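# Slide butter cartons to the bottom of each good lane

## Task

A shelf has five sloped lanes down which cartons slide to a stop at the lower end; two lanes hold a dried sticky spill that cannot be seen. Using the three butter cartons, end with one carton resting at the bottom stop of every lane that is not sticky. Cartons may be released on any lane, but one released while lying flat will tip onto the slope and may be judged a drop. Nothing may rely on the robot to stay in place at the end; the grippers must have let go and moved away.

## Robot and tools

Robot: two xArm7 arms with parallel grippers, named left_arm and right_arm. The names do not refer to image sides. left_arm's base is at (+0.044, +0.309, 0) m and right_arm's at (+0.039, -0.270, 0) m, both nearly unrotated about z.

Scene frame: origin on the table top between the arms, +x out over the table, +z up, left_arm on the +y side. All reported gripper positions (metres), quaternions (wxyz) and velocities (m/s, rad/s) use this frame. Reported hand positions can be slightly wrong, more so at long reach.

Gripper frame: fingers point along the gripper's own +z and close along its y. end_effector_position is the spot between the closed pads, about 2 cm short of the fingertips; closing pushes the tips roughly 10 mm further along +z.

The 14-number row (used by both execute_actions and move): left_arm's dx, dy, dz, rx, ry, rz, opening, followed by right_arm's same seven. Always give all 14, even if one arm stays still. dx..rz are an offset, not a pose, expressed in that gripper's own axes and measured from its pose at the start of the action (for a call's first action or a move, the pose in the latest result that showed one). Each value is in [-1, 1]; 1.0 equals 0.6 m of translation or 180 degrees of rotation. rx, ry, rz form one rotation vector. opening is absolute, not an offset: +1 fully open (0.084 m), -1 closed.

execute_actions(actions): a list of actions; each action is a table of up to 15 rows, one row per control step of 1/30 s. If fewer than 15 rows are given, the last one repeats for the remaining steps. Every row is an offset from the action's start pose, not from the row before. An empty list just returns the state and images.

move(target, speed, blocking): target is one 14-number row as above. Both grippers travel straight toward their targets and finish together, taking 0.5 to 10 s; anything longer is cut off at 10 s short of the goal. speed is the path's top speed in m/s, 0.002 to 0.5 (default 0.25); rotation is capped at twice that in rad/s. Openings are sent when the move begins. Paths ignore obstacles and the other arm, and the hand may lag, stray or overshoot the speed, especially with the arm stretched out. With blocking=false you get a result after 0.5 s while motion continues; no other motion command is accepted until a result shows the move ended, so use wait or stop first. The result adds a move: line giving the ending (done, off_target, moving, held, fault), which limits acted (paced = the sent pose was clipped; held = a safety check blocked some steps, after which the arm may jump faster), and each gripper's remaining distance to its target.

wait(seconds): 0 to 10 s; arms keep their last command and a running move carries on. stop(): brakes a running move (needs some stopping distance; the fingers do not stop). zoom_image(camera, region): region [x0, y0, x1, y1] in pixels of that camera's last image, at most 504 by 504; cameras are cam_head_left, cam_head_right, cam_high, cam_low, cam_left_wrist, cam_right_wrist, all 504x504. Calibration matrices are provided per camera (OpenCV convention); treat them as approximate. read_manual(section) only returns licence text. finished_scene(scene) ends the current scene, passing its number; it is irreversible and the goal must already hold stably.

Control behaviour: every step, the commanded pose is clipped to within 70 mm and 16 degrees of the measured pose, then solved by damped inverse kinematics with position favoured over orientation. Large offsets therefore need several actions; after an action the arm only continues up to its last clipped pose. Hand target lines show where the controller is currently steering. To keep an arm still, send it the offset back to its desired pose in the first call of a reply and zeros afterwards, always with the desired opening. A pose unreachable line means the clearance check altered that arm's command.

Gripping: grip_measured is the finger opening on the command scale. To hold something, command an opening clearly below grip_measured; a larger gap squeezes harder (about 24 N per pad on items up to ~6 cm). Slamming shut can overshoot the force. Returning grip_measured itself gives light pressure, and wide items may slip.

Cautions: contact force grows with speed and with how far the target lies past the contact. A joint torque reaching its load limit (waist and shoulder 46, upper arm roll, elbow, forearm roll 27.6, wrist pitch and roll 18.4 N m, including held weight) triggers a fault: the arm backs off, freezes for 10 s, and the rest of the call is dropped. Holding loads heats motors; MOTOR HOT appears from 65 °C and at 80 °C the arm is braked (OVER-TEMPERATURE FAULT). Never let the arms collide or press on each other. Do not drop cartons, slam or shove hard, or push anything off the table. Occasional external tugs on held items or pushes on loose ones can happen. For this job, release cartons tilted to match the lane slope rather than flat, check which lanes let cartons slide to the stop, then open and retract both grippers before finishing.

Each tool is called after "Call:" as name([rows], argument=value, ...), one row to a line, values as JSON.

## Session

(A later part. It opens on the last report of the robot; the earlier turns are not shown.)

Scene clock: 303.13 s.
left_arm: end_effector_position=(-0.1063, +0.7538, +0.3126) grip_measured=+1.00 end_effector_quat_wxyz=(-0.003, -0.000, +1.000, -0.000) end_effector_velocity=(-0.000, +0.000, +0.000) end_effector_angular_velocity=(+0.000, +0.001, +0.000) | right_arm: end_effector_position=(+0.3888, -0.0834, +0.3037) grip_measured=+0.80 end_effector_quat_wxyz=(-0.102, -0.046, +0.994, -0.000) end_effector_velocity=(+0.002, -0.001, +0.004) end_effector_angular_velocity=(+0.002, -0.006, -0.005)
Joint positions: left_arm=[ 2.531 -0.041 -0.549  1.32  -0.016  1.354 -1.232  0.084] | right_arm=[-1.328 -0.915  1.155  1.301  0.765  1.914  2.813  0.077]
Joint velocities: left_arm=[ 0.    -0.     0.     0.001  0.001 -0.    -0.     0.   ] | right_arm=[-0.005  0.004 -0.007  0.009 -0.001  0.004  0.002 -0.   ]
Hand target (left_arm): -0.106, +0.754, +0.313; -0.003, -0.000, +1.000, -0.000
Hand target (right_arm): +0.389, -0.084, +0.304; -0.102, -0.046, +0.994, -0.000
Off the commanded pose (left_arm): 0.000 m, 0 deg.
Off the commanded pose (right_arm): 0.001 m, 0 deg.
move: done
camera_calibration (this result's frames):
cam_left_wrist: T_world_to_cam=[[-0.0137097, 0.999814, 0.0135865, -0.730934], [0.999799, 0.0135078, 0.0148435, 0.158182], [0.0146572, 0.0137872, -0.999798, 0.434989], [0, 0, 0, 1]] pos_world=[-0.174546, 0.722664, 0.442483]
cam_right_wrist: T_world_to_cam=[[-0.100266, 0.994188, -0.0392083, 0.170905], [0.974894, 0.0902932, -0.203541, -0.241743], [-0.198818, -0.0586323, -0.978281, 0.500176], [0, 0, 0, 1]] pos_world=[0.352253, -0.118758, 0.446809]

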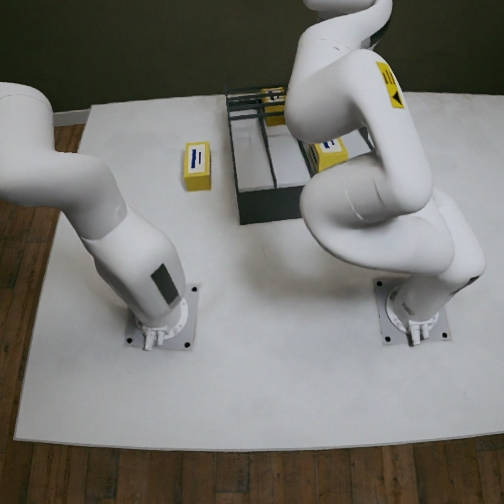

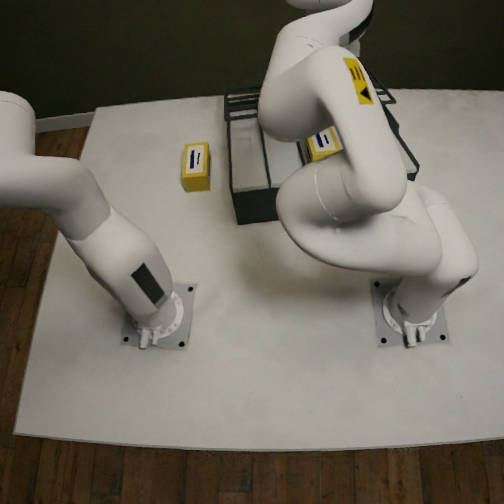

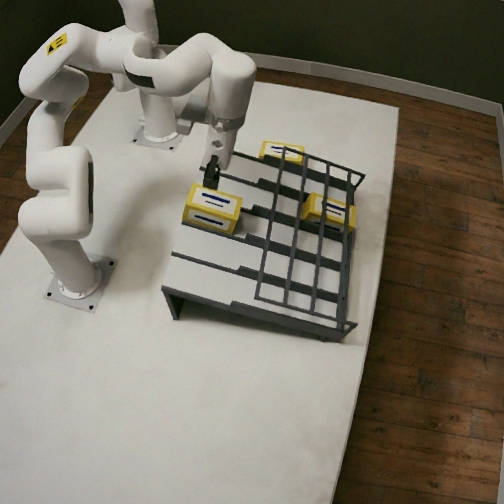

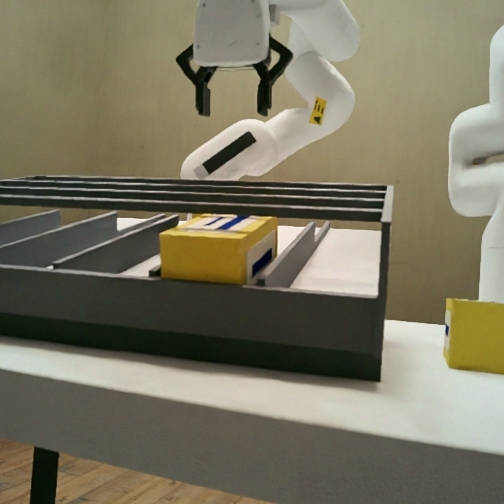

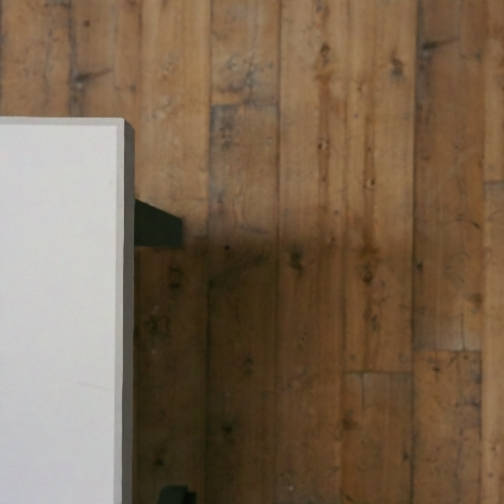

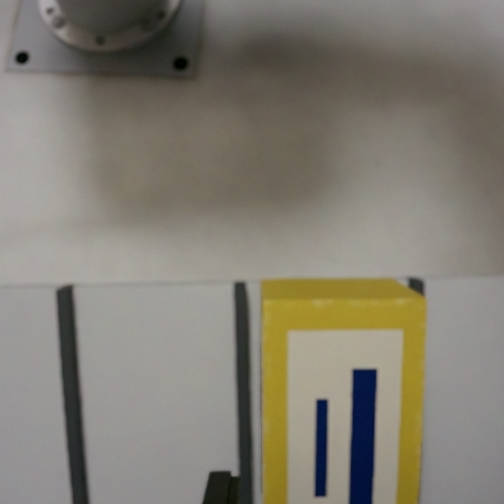

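Call:
move(target=[0,0,0,0,0,0,1,0,0,0.2,0,0,0,0.8], speed=0.15)

Call:
move(target=[0,0,0,0,0,0,1,0,0,0,0,0,0,-0.2])

Call:
move(target=[0,0,0,0,0,0,1,0,0,-0.11,0,0,0,-0.2], speed=0.15)

Call:
move(target=[0,0,0,0,0,0,1,-0.015,-0.143,0,0,0,0,-0.2], speed=0.15)

Call:
move(target=[0,0,0,0,0,0,1,0,0,0.108,0,0,0,-0.2], speed=0.04)

Scene clock: 317.20 s.
left_arm: end_effector_position=(-0.1063, +0.7538, +0.3126) grip_measured=+1.00 end_effector_quat_wxyz=(-0.003, -0.000, +1.000, -0.000) end_effector_velocity=(-0.000, -0.000, -0.000) end_effector_angular_velocity=(-0.001, -0.000, +0.000) | right_arm: end_effector_position=(+0.3646, -0.0849, +0.1868) grip_measured=+0.80 end_effector_quat_wxyz=(-0.102, -0.046, +0.994, -0.001) end_effector_velocity=(-0.001, +0.001, -0.003) end_effector_angular_velocity=(-0.000, +0.002, +0.002)
Joint positions: left_arm=[ 2.531 -0.041 -0.549  1.32  -0.016  1.354 -1.232  0.084] | right_arm=[-1.209 -1.07   1.257  0.968  0.919  1.713  2.746  0.077]
Joint velocities: left_arm=[ 0.    -0.     0.    -0.001 -0.     0.     0.     0.   ] | right_arm=[ 0.003 -0.002  0.005 -0.004  0.003 -0.002 -0.    -0.   ]
Hand target (left_arm): -0.106, +0.754, +0.313; -0.003, -0.000, +1.000, -0.000
Hand target (right_arm): +0.364, -0.085, +0.186; -0.102, -0.046, +0.994, -0.001
Off the commanded pose (left_arm): 0.000 m, 0 deg.
Off the commanded pose (right_arm): 0.001 m, 0 deg.
move: done
camera_calibration (this result's frames):
cam_left_wrist: T_world_to_cam=[[-0.0137099, 0.999814, 0.0135864, -0.730934], [0.999799, 0.013508, 0.0148435, 0.158181], [0.0146572, 0.0137872, -0.999798, 0.434989], [0, 0, 0, 1]] pos_world=[-0.174546, 0.722664, 0.442483]
cam_right_wrist: T_world_to_cam=[[-0.0997522, 0.994217, -0.0397737, 0.16527], [0.975148, 0.0897351, -0.20257, -0.242045], [-0.19783, -0.0589921, -0.97846, 0.380555], [0, 0, 0, 1]] pos_world=[0.327801, -0.120144, 0.3299]

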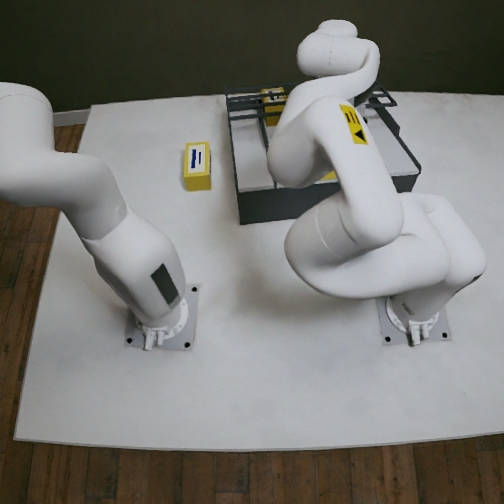

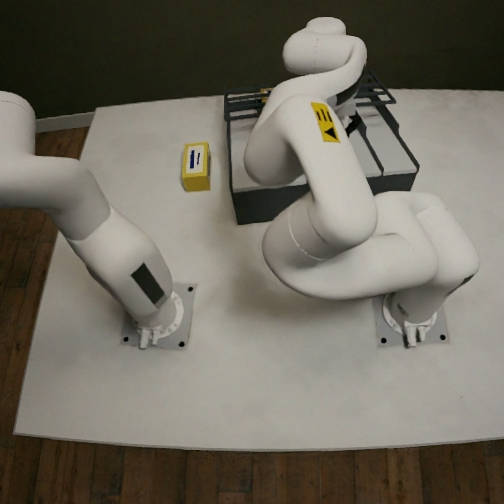

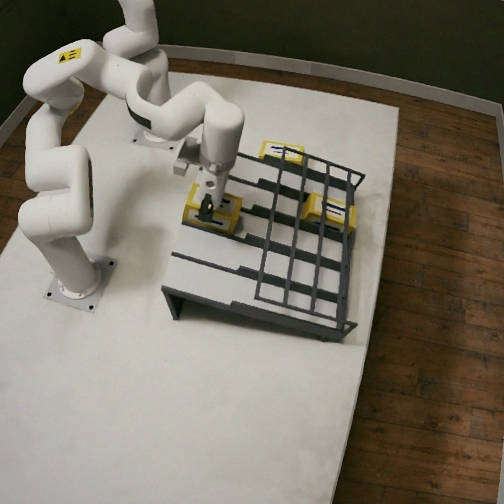

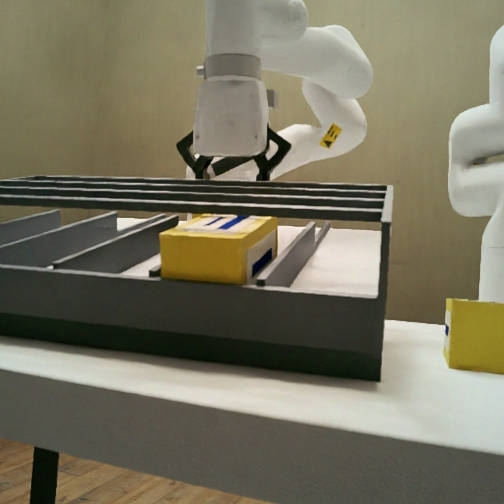

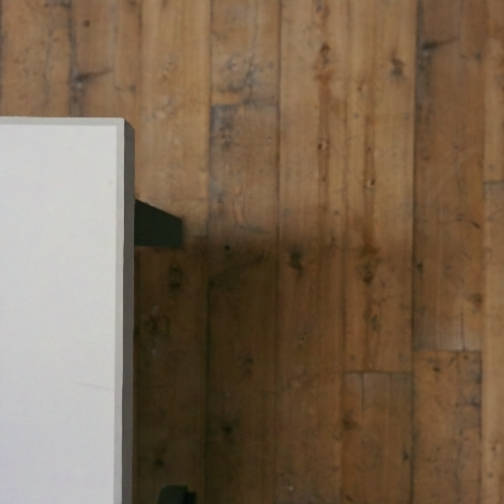

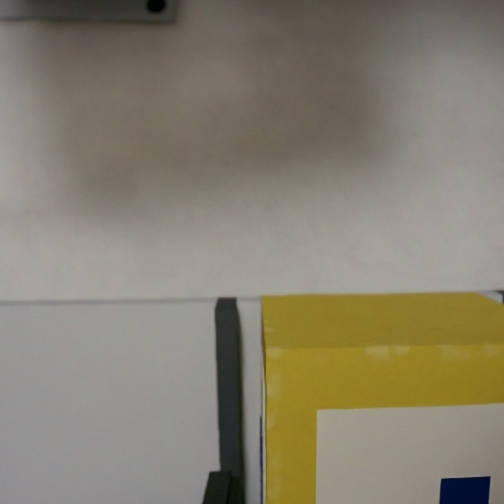

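Scene clock: 317.70 s.
left_arm: end_effector_position=(-0.1063, +0.7538, +0.3126) grip_measured=+1.00 end_effector_quat_wxyz=(-0.003, -0.000, +1.000, -0.000) end_effector_velocity=(+0.000, -0.001, -0.001) end_effector_angular_velocity=(-0.003, -0.000, +0.000) | right_arm: end_effector_position=(+0.3647, -0.0850, +0.1869) grip_measured=+0.47 end_effector_quat_wxyz=(-0.101, -0.046, +0.994, -0.001) end_effector_velocity=(-0.000, +0.001, -0.000) end_effector_angular_velocity=(+0.001, -0.000, +0.001)
Joint positions: left_arm=[ 2.531 -0.041 -0.549  1.32  -0.016  1.354 -1.232  0.084] | right_arm=[-1.209 -1.07   1.257  0.968  0.918  1.712  2.746  0.064]
Joint velocities: left_arm=[ 0.     0.     0.    -0.003  0.    -0.    -0.     0.   ] | right_arm=[ 0.001  0.     0.001 -0.     0.001 -0.    -0.     0.   ]
Hand target (left_arm): -0.106, +0.754, +0.313; -0.003, -0.000, +1.000, -0.000
Hand target (right_arm): +0.365, -0.085, +0.187; -0.102, -0.046, +0.994, -0.001
Off the commanded pose (left_arm): 0.000 m, 0 deg.
Off the commanded pose (right_arm): 0.000 m, 0 deg.
move: done
camera_calibration (this result's frames):
cam_left_wrist: T_world_to_cam=[[-0.0137098, 0.999814, 0.0135866, -0.730934], [0.999799, 0.0135079, 0.0148436, 0.158182], [0.0146573, 0.0137873, -0.999798, 0.434989], [0, 0, 0, 1]] pos_world=[-0.174546, 0.722664, 0.442483]
cam_right_wrist: T_world_to_cam=[[-0.0994608, 0.994235, -0.0400446, 0.165397], [0.975258, 0.0894193, -0.202178, -0.242265], [-0.197431, -0.0591625, -0.97853, 0.380525], [0, 0, 0, 1]] pos_world=[0.327849, -0.120268, 0.329998]

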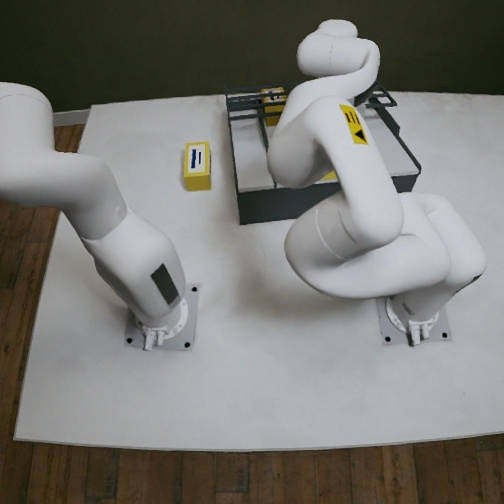

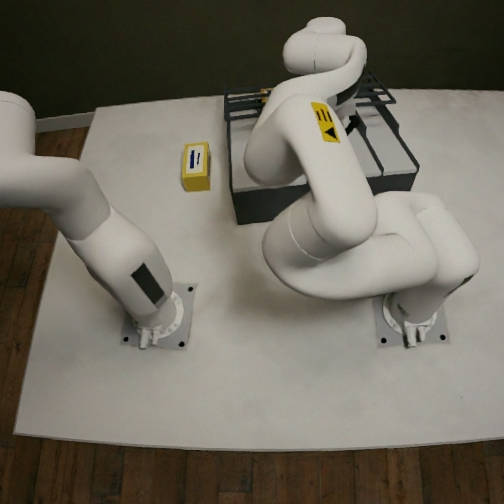

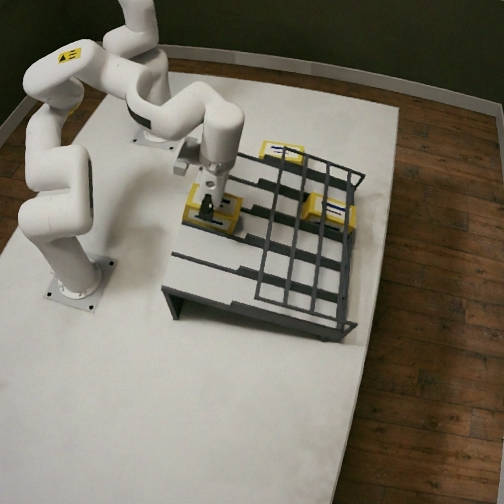

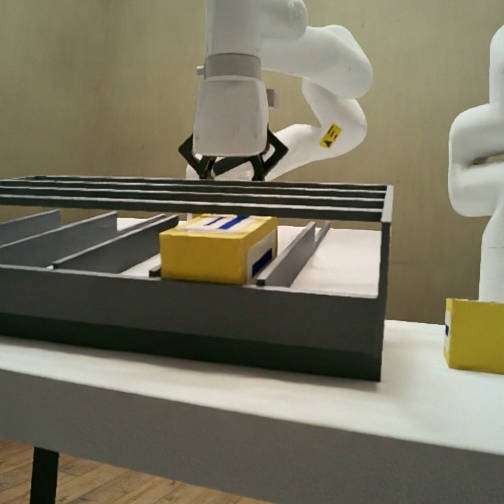

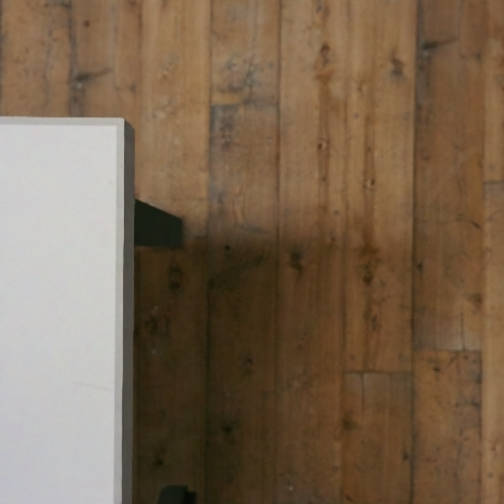

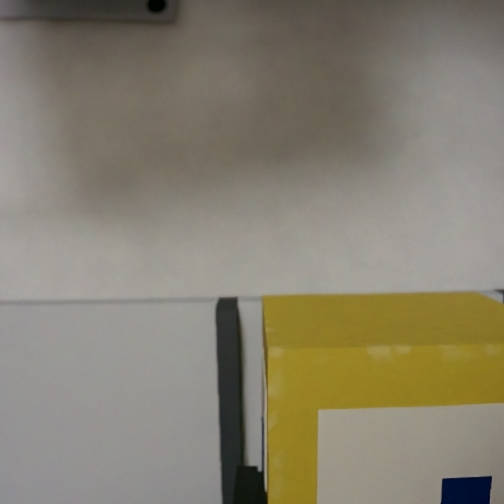

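Scene clock: 318.53 s.
left_arm: end_effector_position=(-0.1063, +0.7538, +0.3126) grip_measured=+1.00 end_effector_quat_wxyz=(-0.003, -0.000, +1.000, -0.000) end_effector_velocity=(-0.000, -0.000, -0.000) end_effector_angular_velocity=(-0.001, -0.000, +0.001) | right_arm: end_effector_position=(+0.3778, -0.0841, +0.2509) grip_measured=+0.47 end_effector_quat_wxyz=(-0.102, -0.046, +0.994, -0.001) end_effector_velocity=(+0.002, -0.002, +0.004) end_effector_angular_velocity=(+0.001, -0.007, -0.005)
Joint positions: left_arm=[ 2.531 -0.041 -0.549  1.32  -0.016  1.354 -1.232  0.084] | right_arm=[-1.266 -0.993  1.183  1.135  0.825  1.822  2.779  0.064]
Joint velocities: left_arm=[ 0.001  0.    -0.    -0.     0.     0.     0.    -0.   ] | right_arm=[-0.004  0.003 -0.008  0.007 -0.003  0.002  0.001  0.   ]
Hand target (left_arm): -0.106, +0.754, +0.313; -0.003, -0.000, +1.000, -0.000
Hand target (right_arm): +0.378, -0.084, +0.251; -0.101, -0.046, +0.994, -0.000
Off the commanded pose (left_arm): 0.000 m, 0 deg.
Off the commanded pose (right_arm): 0.001 m, 0 deg.
move: done
camera_calibration (this result's frames):
cam_left_wrist: T_world_to_cam=[[-0.0137097, 0.999814, 0.0135868, -0.730935], [0.999799, 0.0135078, 0.0148435, 0.158182], [0.0146572, 0.0137875, -0.999798, 0.434988], [0, 0, 0, 1]] pos_world=[-0.174546, 0.722664, 0.442483]
cam_right_wrist: T_world_to_cam=[[-0.0998953, 0.994202, -0.0397941, 0.168493], [0.975007, 0.0898333, -0.203202, -0.24184], [-0.198449, -0.0590984, -0.978328, 0.446163], [0, 0, 0, 1]] pos_world=[0.341168, -0.119423, 0.394056]

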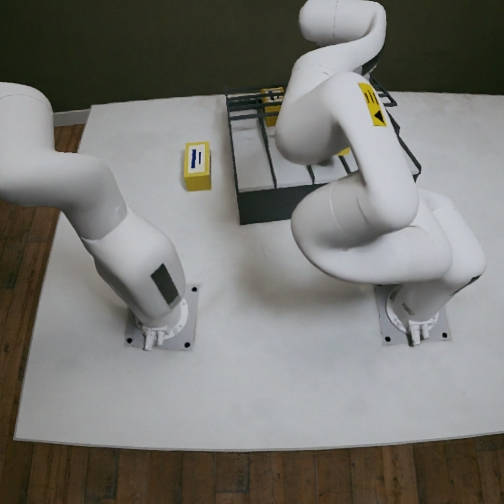

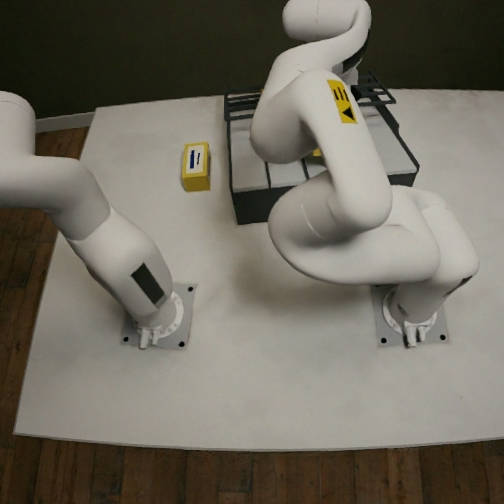

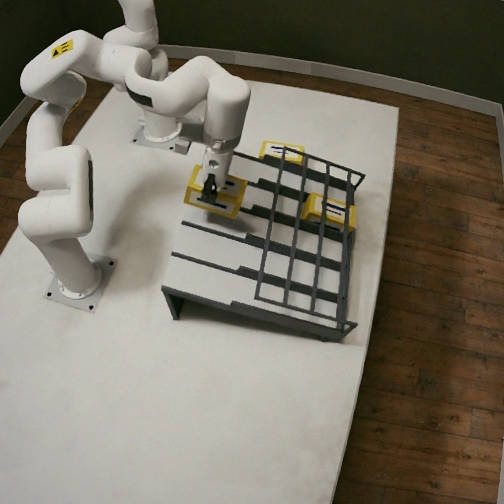

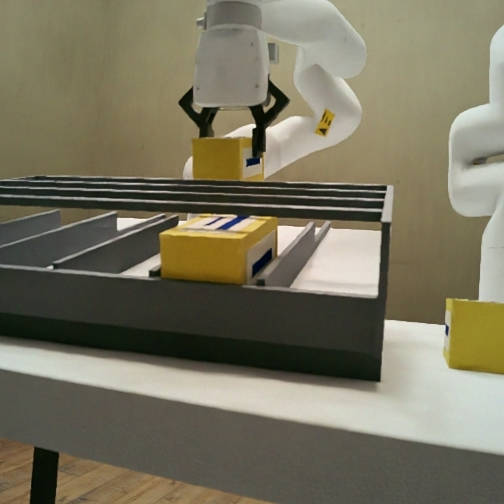

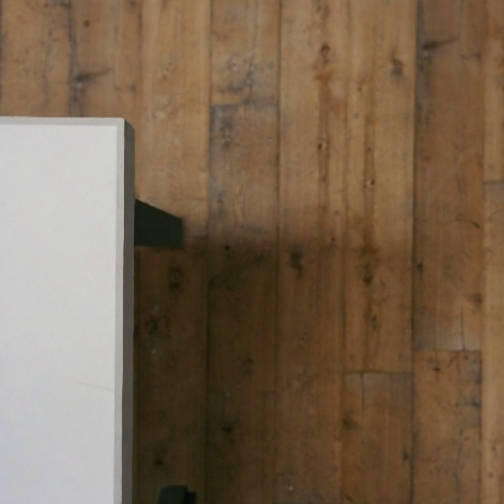

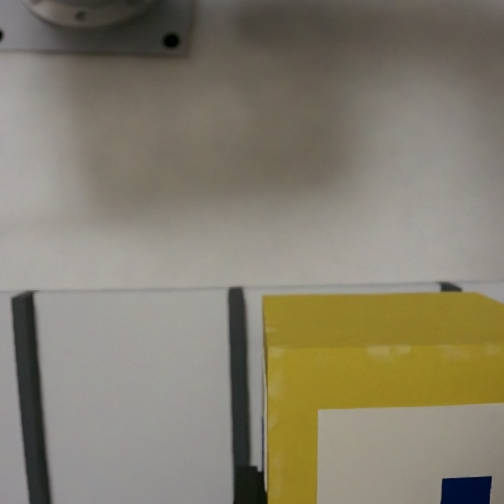

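Scene clock: 319.50 s.
left_arm: end_effector_position=(-0.1063, +0.7538, +0.3126) grip_measured=+1.00 end_effector_quat_wxyz=(-0.003, -0.000, +1.000, -0.000) end_effector_velocity=(+0.000, -0.000, -0.000) end_effector_angular_velocity=(-0.001, -0.001, -0.000) | right_arm: end_effector_position=(+0.3945, -0.1679, +0.2480) grip_measured=+0.47 end_effector_quat_wxyz=(-0.102, -0.047, +0.994, -0.001) end_effector_velocity=(-0.000, -0.002, -0.000) end_effector_angular_velocity=(+0.002, +0.001, +0.000)
Joint positions: left_arm=[ 2.531 -0.041 -0.549  1.32  -0.016  1.354 -1.232  0.084] | right_arm=[-1.381 -0.938  1.167  1.074  0.738  1.748  2.606  0.064]
Joint velocities: left_arm=[-0.    -0.     0.    -0.001 -0.001  0.     0.    -0.   ] | right_arm=[-0.002  0.002 -0.    -0.002 -0.001 -0.002 -0.005  0.   ]
Hand target (left_arm): -0.106, +0.754, +0.313; -0.003, -0.000, +1.000, -0.000
Hand target (right_arm): +0.395, -0.169, +0.248; -0.102, -0.046, +0.994, -0.001
Off the commanded pose (left_arm): 0.000 m, 0 deg.
Off the commanded pose (right_arm): 0.001 m, 0 deg.
move: done
camera_calibration (this result's frames):
cam_left_wrist: T_world_to_cam=[[-0.0137097, 0.999814, 0.0135869, -0.730935], [0.999799, 0.0135078, 0.0148435, 0.158182], [0.0146572, 0.0137877, -0.999798, 0.434988], [0, 0, 0, 1]] pos_world=[-0.174546, 0.722664, 0.442483]
cam_right_wrist: T_world_to_cam=[[-0.101552, 0.994028, -0.0399521, 0.25402], [0.974693, 0.0913769, -0.204018, -0.250617], [-0.199149, -0.0596595, -0.978152, 0.441845], [0, 0, 0, 1]] pos_world=[0.358063, -0.203242, 0.39121]

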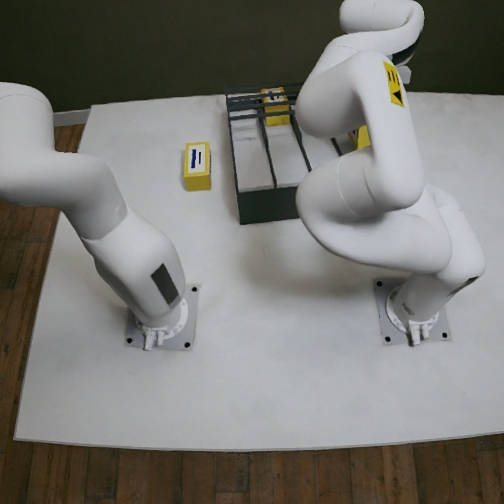

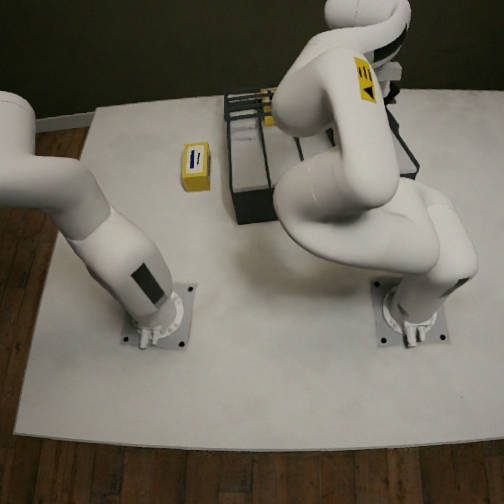

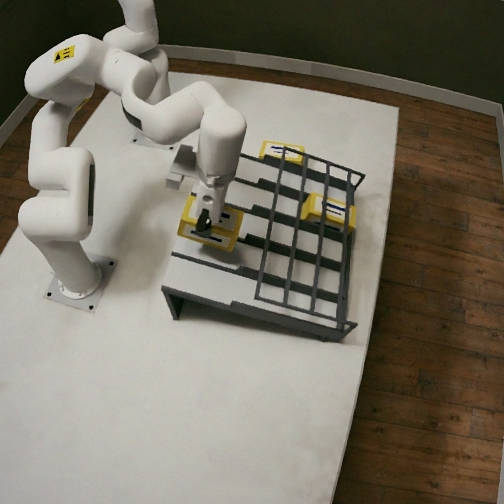

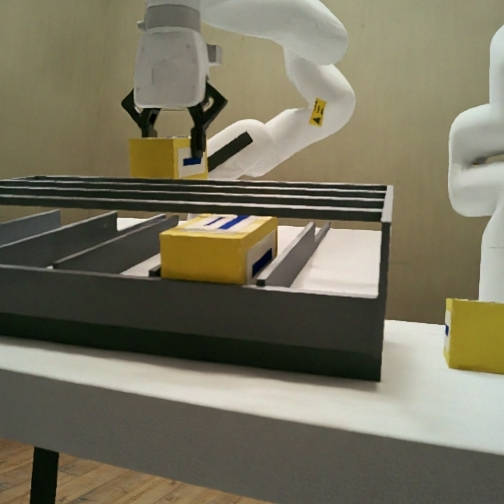

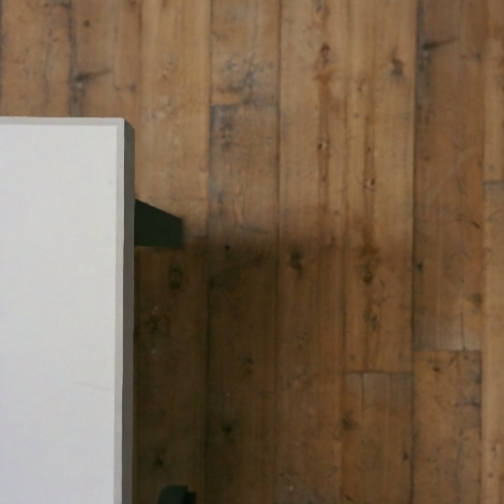

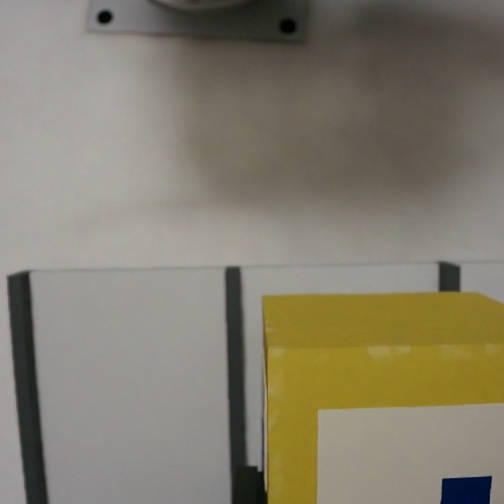

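Scene clock: 321.43 s.
left_arm: end_effector_position=(-0.1063, +0.7538, +0.3126) grip_measured=+1.00 end_effector_quat_wxyz=(-0.003, -0.000, +1.000, -0.000) end_effector_velocity=(+0.000, -0.000, -0.000) end_effector_angular_velocity=(-0.001, -0.000, -0.000) | right_arm: end_effector_position=(+0.3814, -0.1687, +0.1849) grip_measured=+0.47 end_effector_quat_wxyz=(-0.102, -0.047, +0.994, -0.001) end_effector_velocity=(+0.001, -0.000, -0.001) end_effector_angular_velocity=(+0.001, -0.004, -0.001)
Joint positions: left_arm=[ 2.531 -0.041 -0.549  1.32  -0.016  1.354 -1.232  0.084] | right_arm=[-1.335 -1.001  1.244  0.908  0.829  1.628  2.573  0.064]
Joint velocities: left_arm=[-0.     0.     0.    -0.001  0.    -0.     0.     0.   ] | right_arm=[-0.001  0.     0.001 -0.002  0.003 -0.005 -0.001 -0.   ]
Hand target (left_arm): -0.106, +0.754, +0.313; -0.003, -0.000, +1.000, -0.000
Hand target (right_arm): +0.381, -0.169, +0.185; -0.102, -0.047, +0.994, -0.001
Off the commanded pose (left_arm): 0.000 m, 0 deg.
Off the commanded pose (right_arm): 0.000 m, 0 deg.
move: done
camera_calibration (this result's frames):
cam_left_wrist: T_world_to_cam=[[-0.0137097, 0.999814, 0.0135869, -0.730935], [0.999799, 0.0135078, 0.0148434, 0.158182], [0.0146571, 0.0137877, -0.999798, 0.434988], [0, 0, 0, 1]] pos_world=[-0.174546, 0.722664, 0.442483]
cam_right_wrist: T_world_to_cam=[[-0.10143, 0.994024, -0.0403611, 0.250966], [0.974772, 0.0911938, -0.203722, -0.250685], [-0.198824, -0.0600065, -0.978196, 0.377209], [0, 0, 0, 1]] pos_world=[0.344815, -0.20397, 0.328043]

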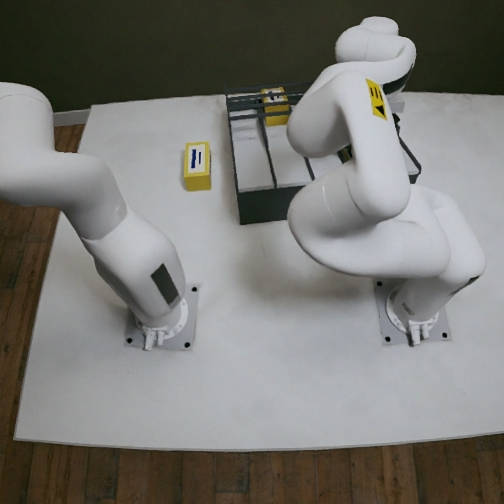

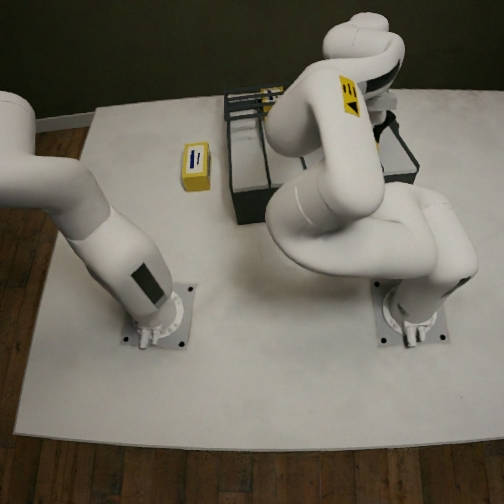

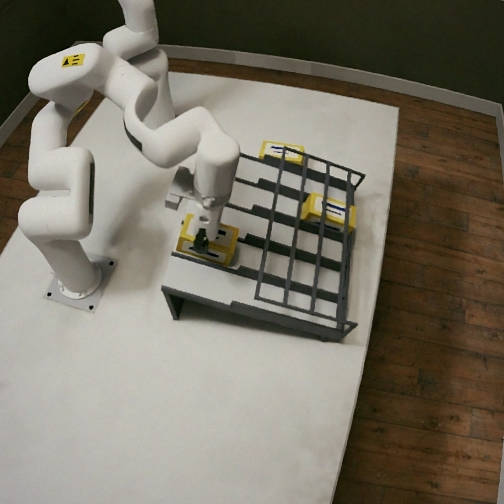

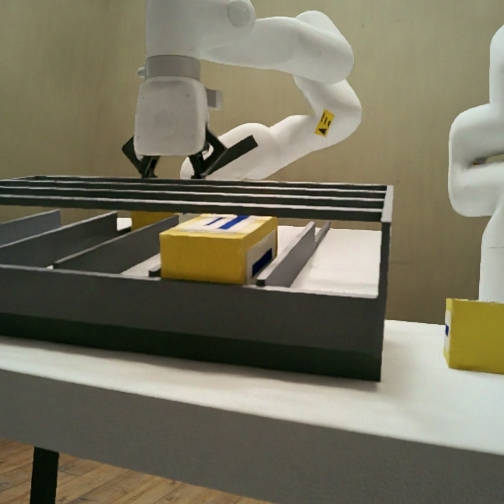

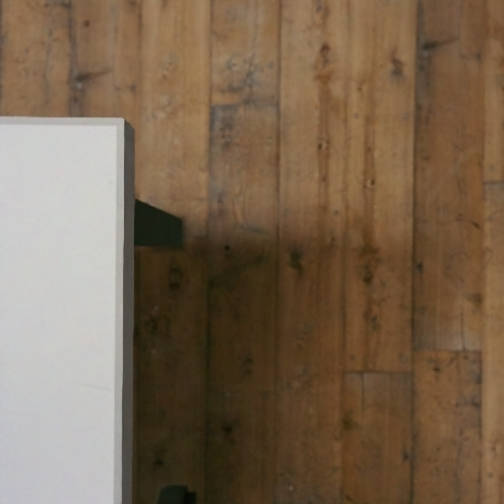

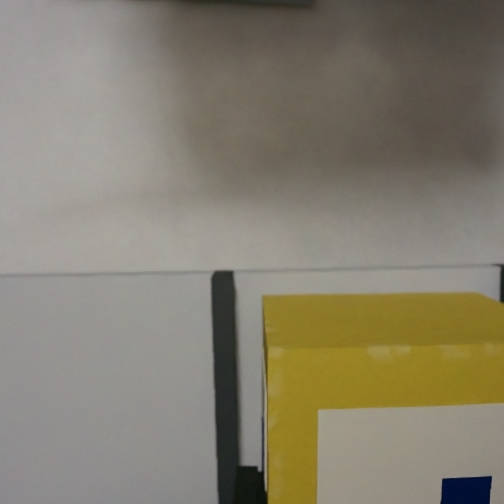

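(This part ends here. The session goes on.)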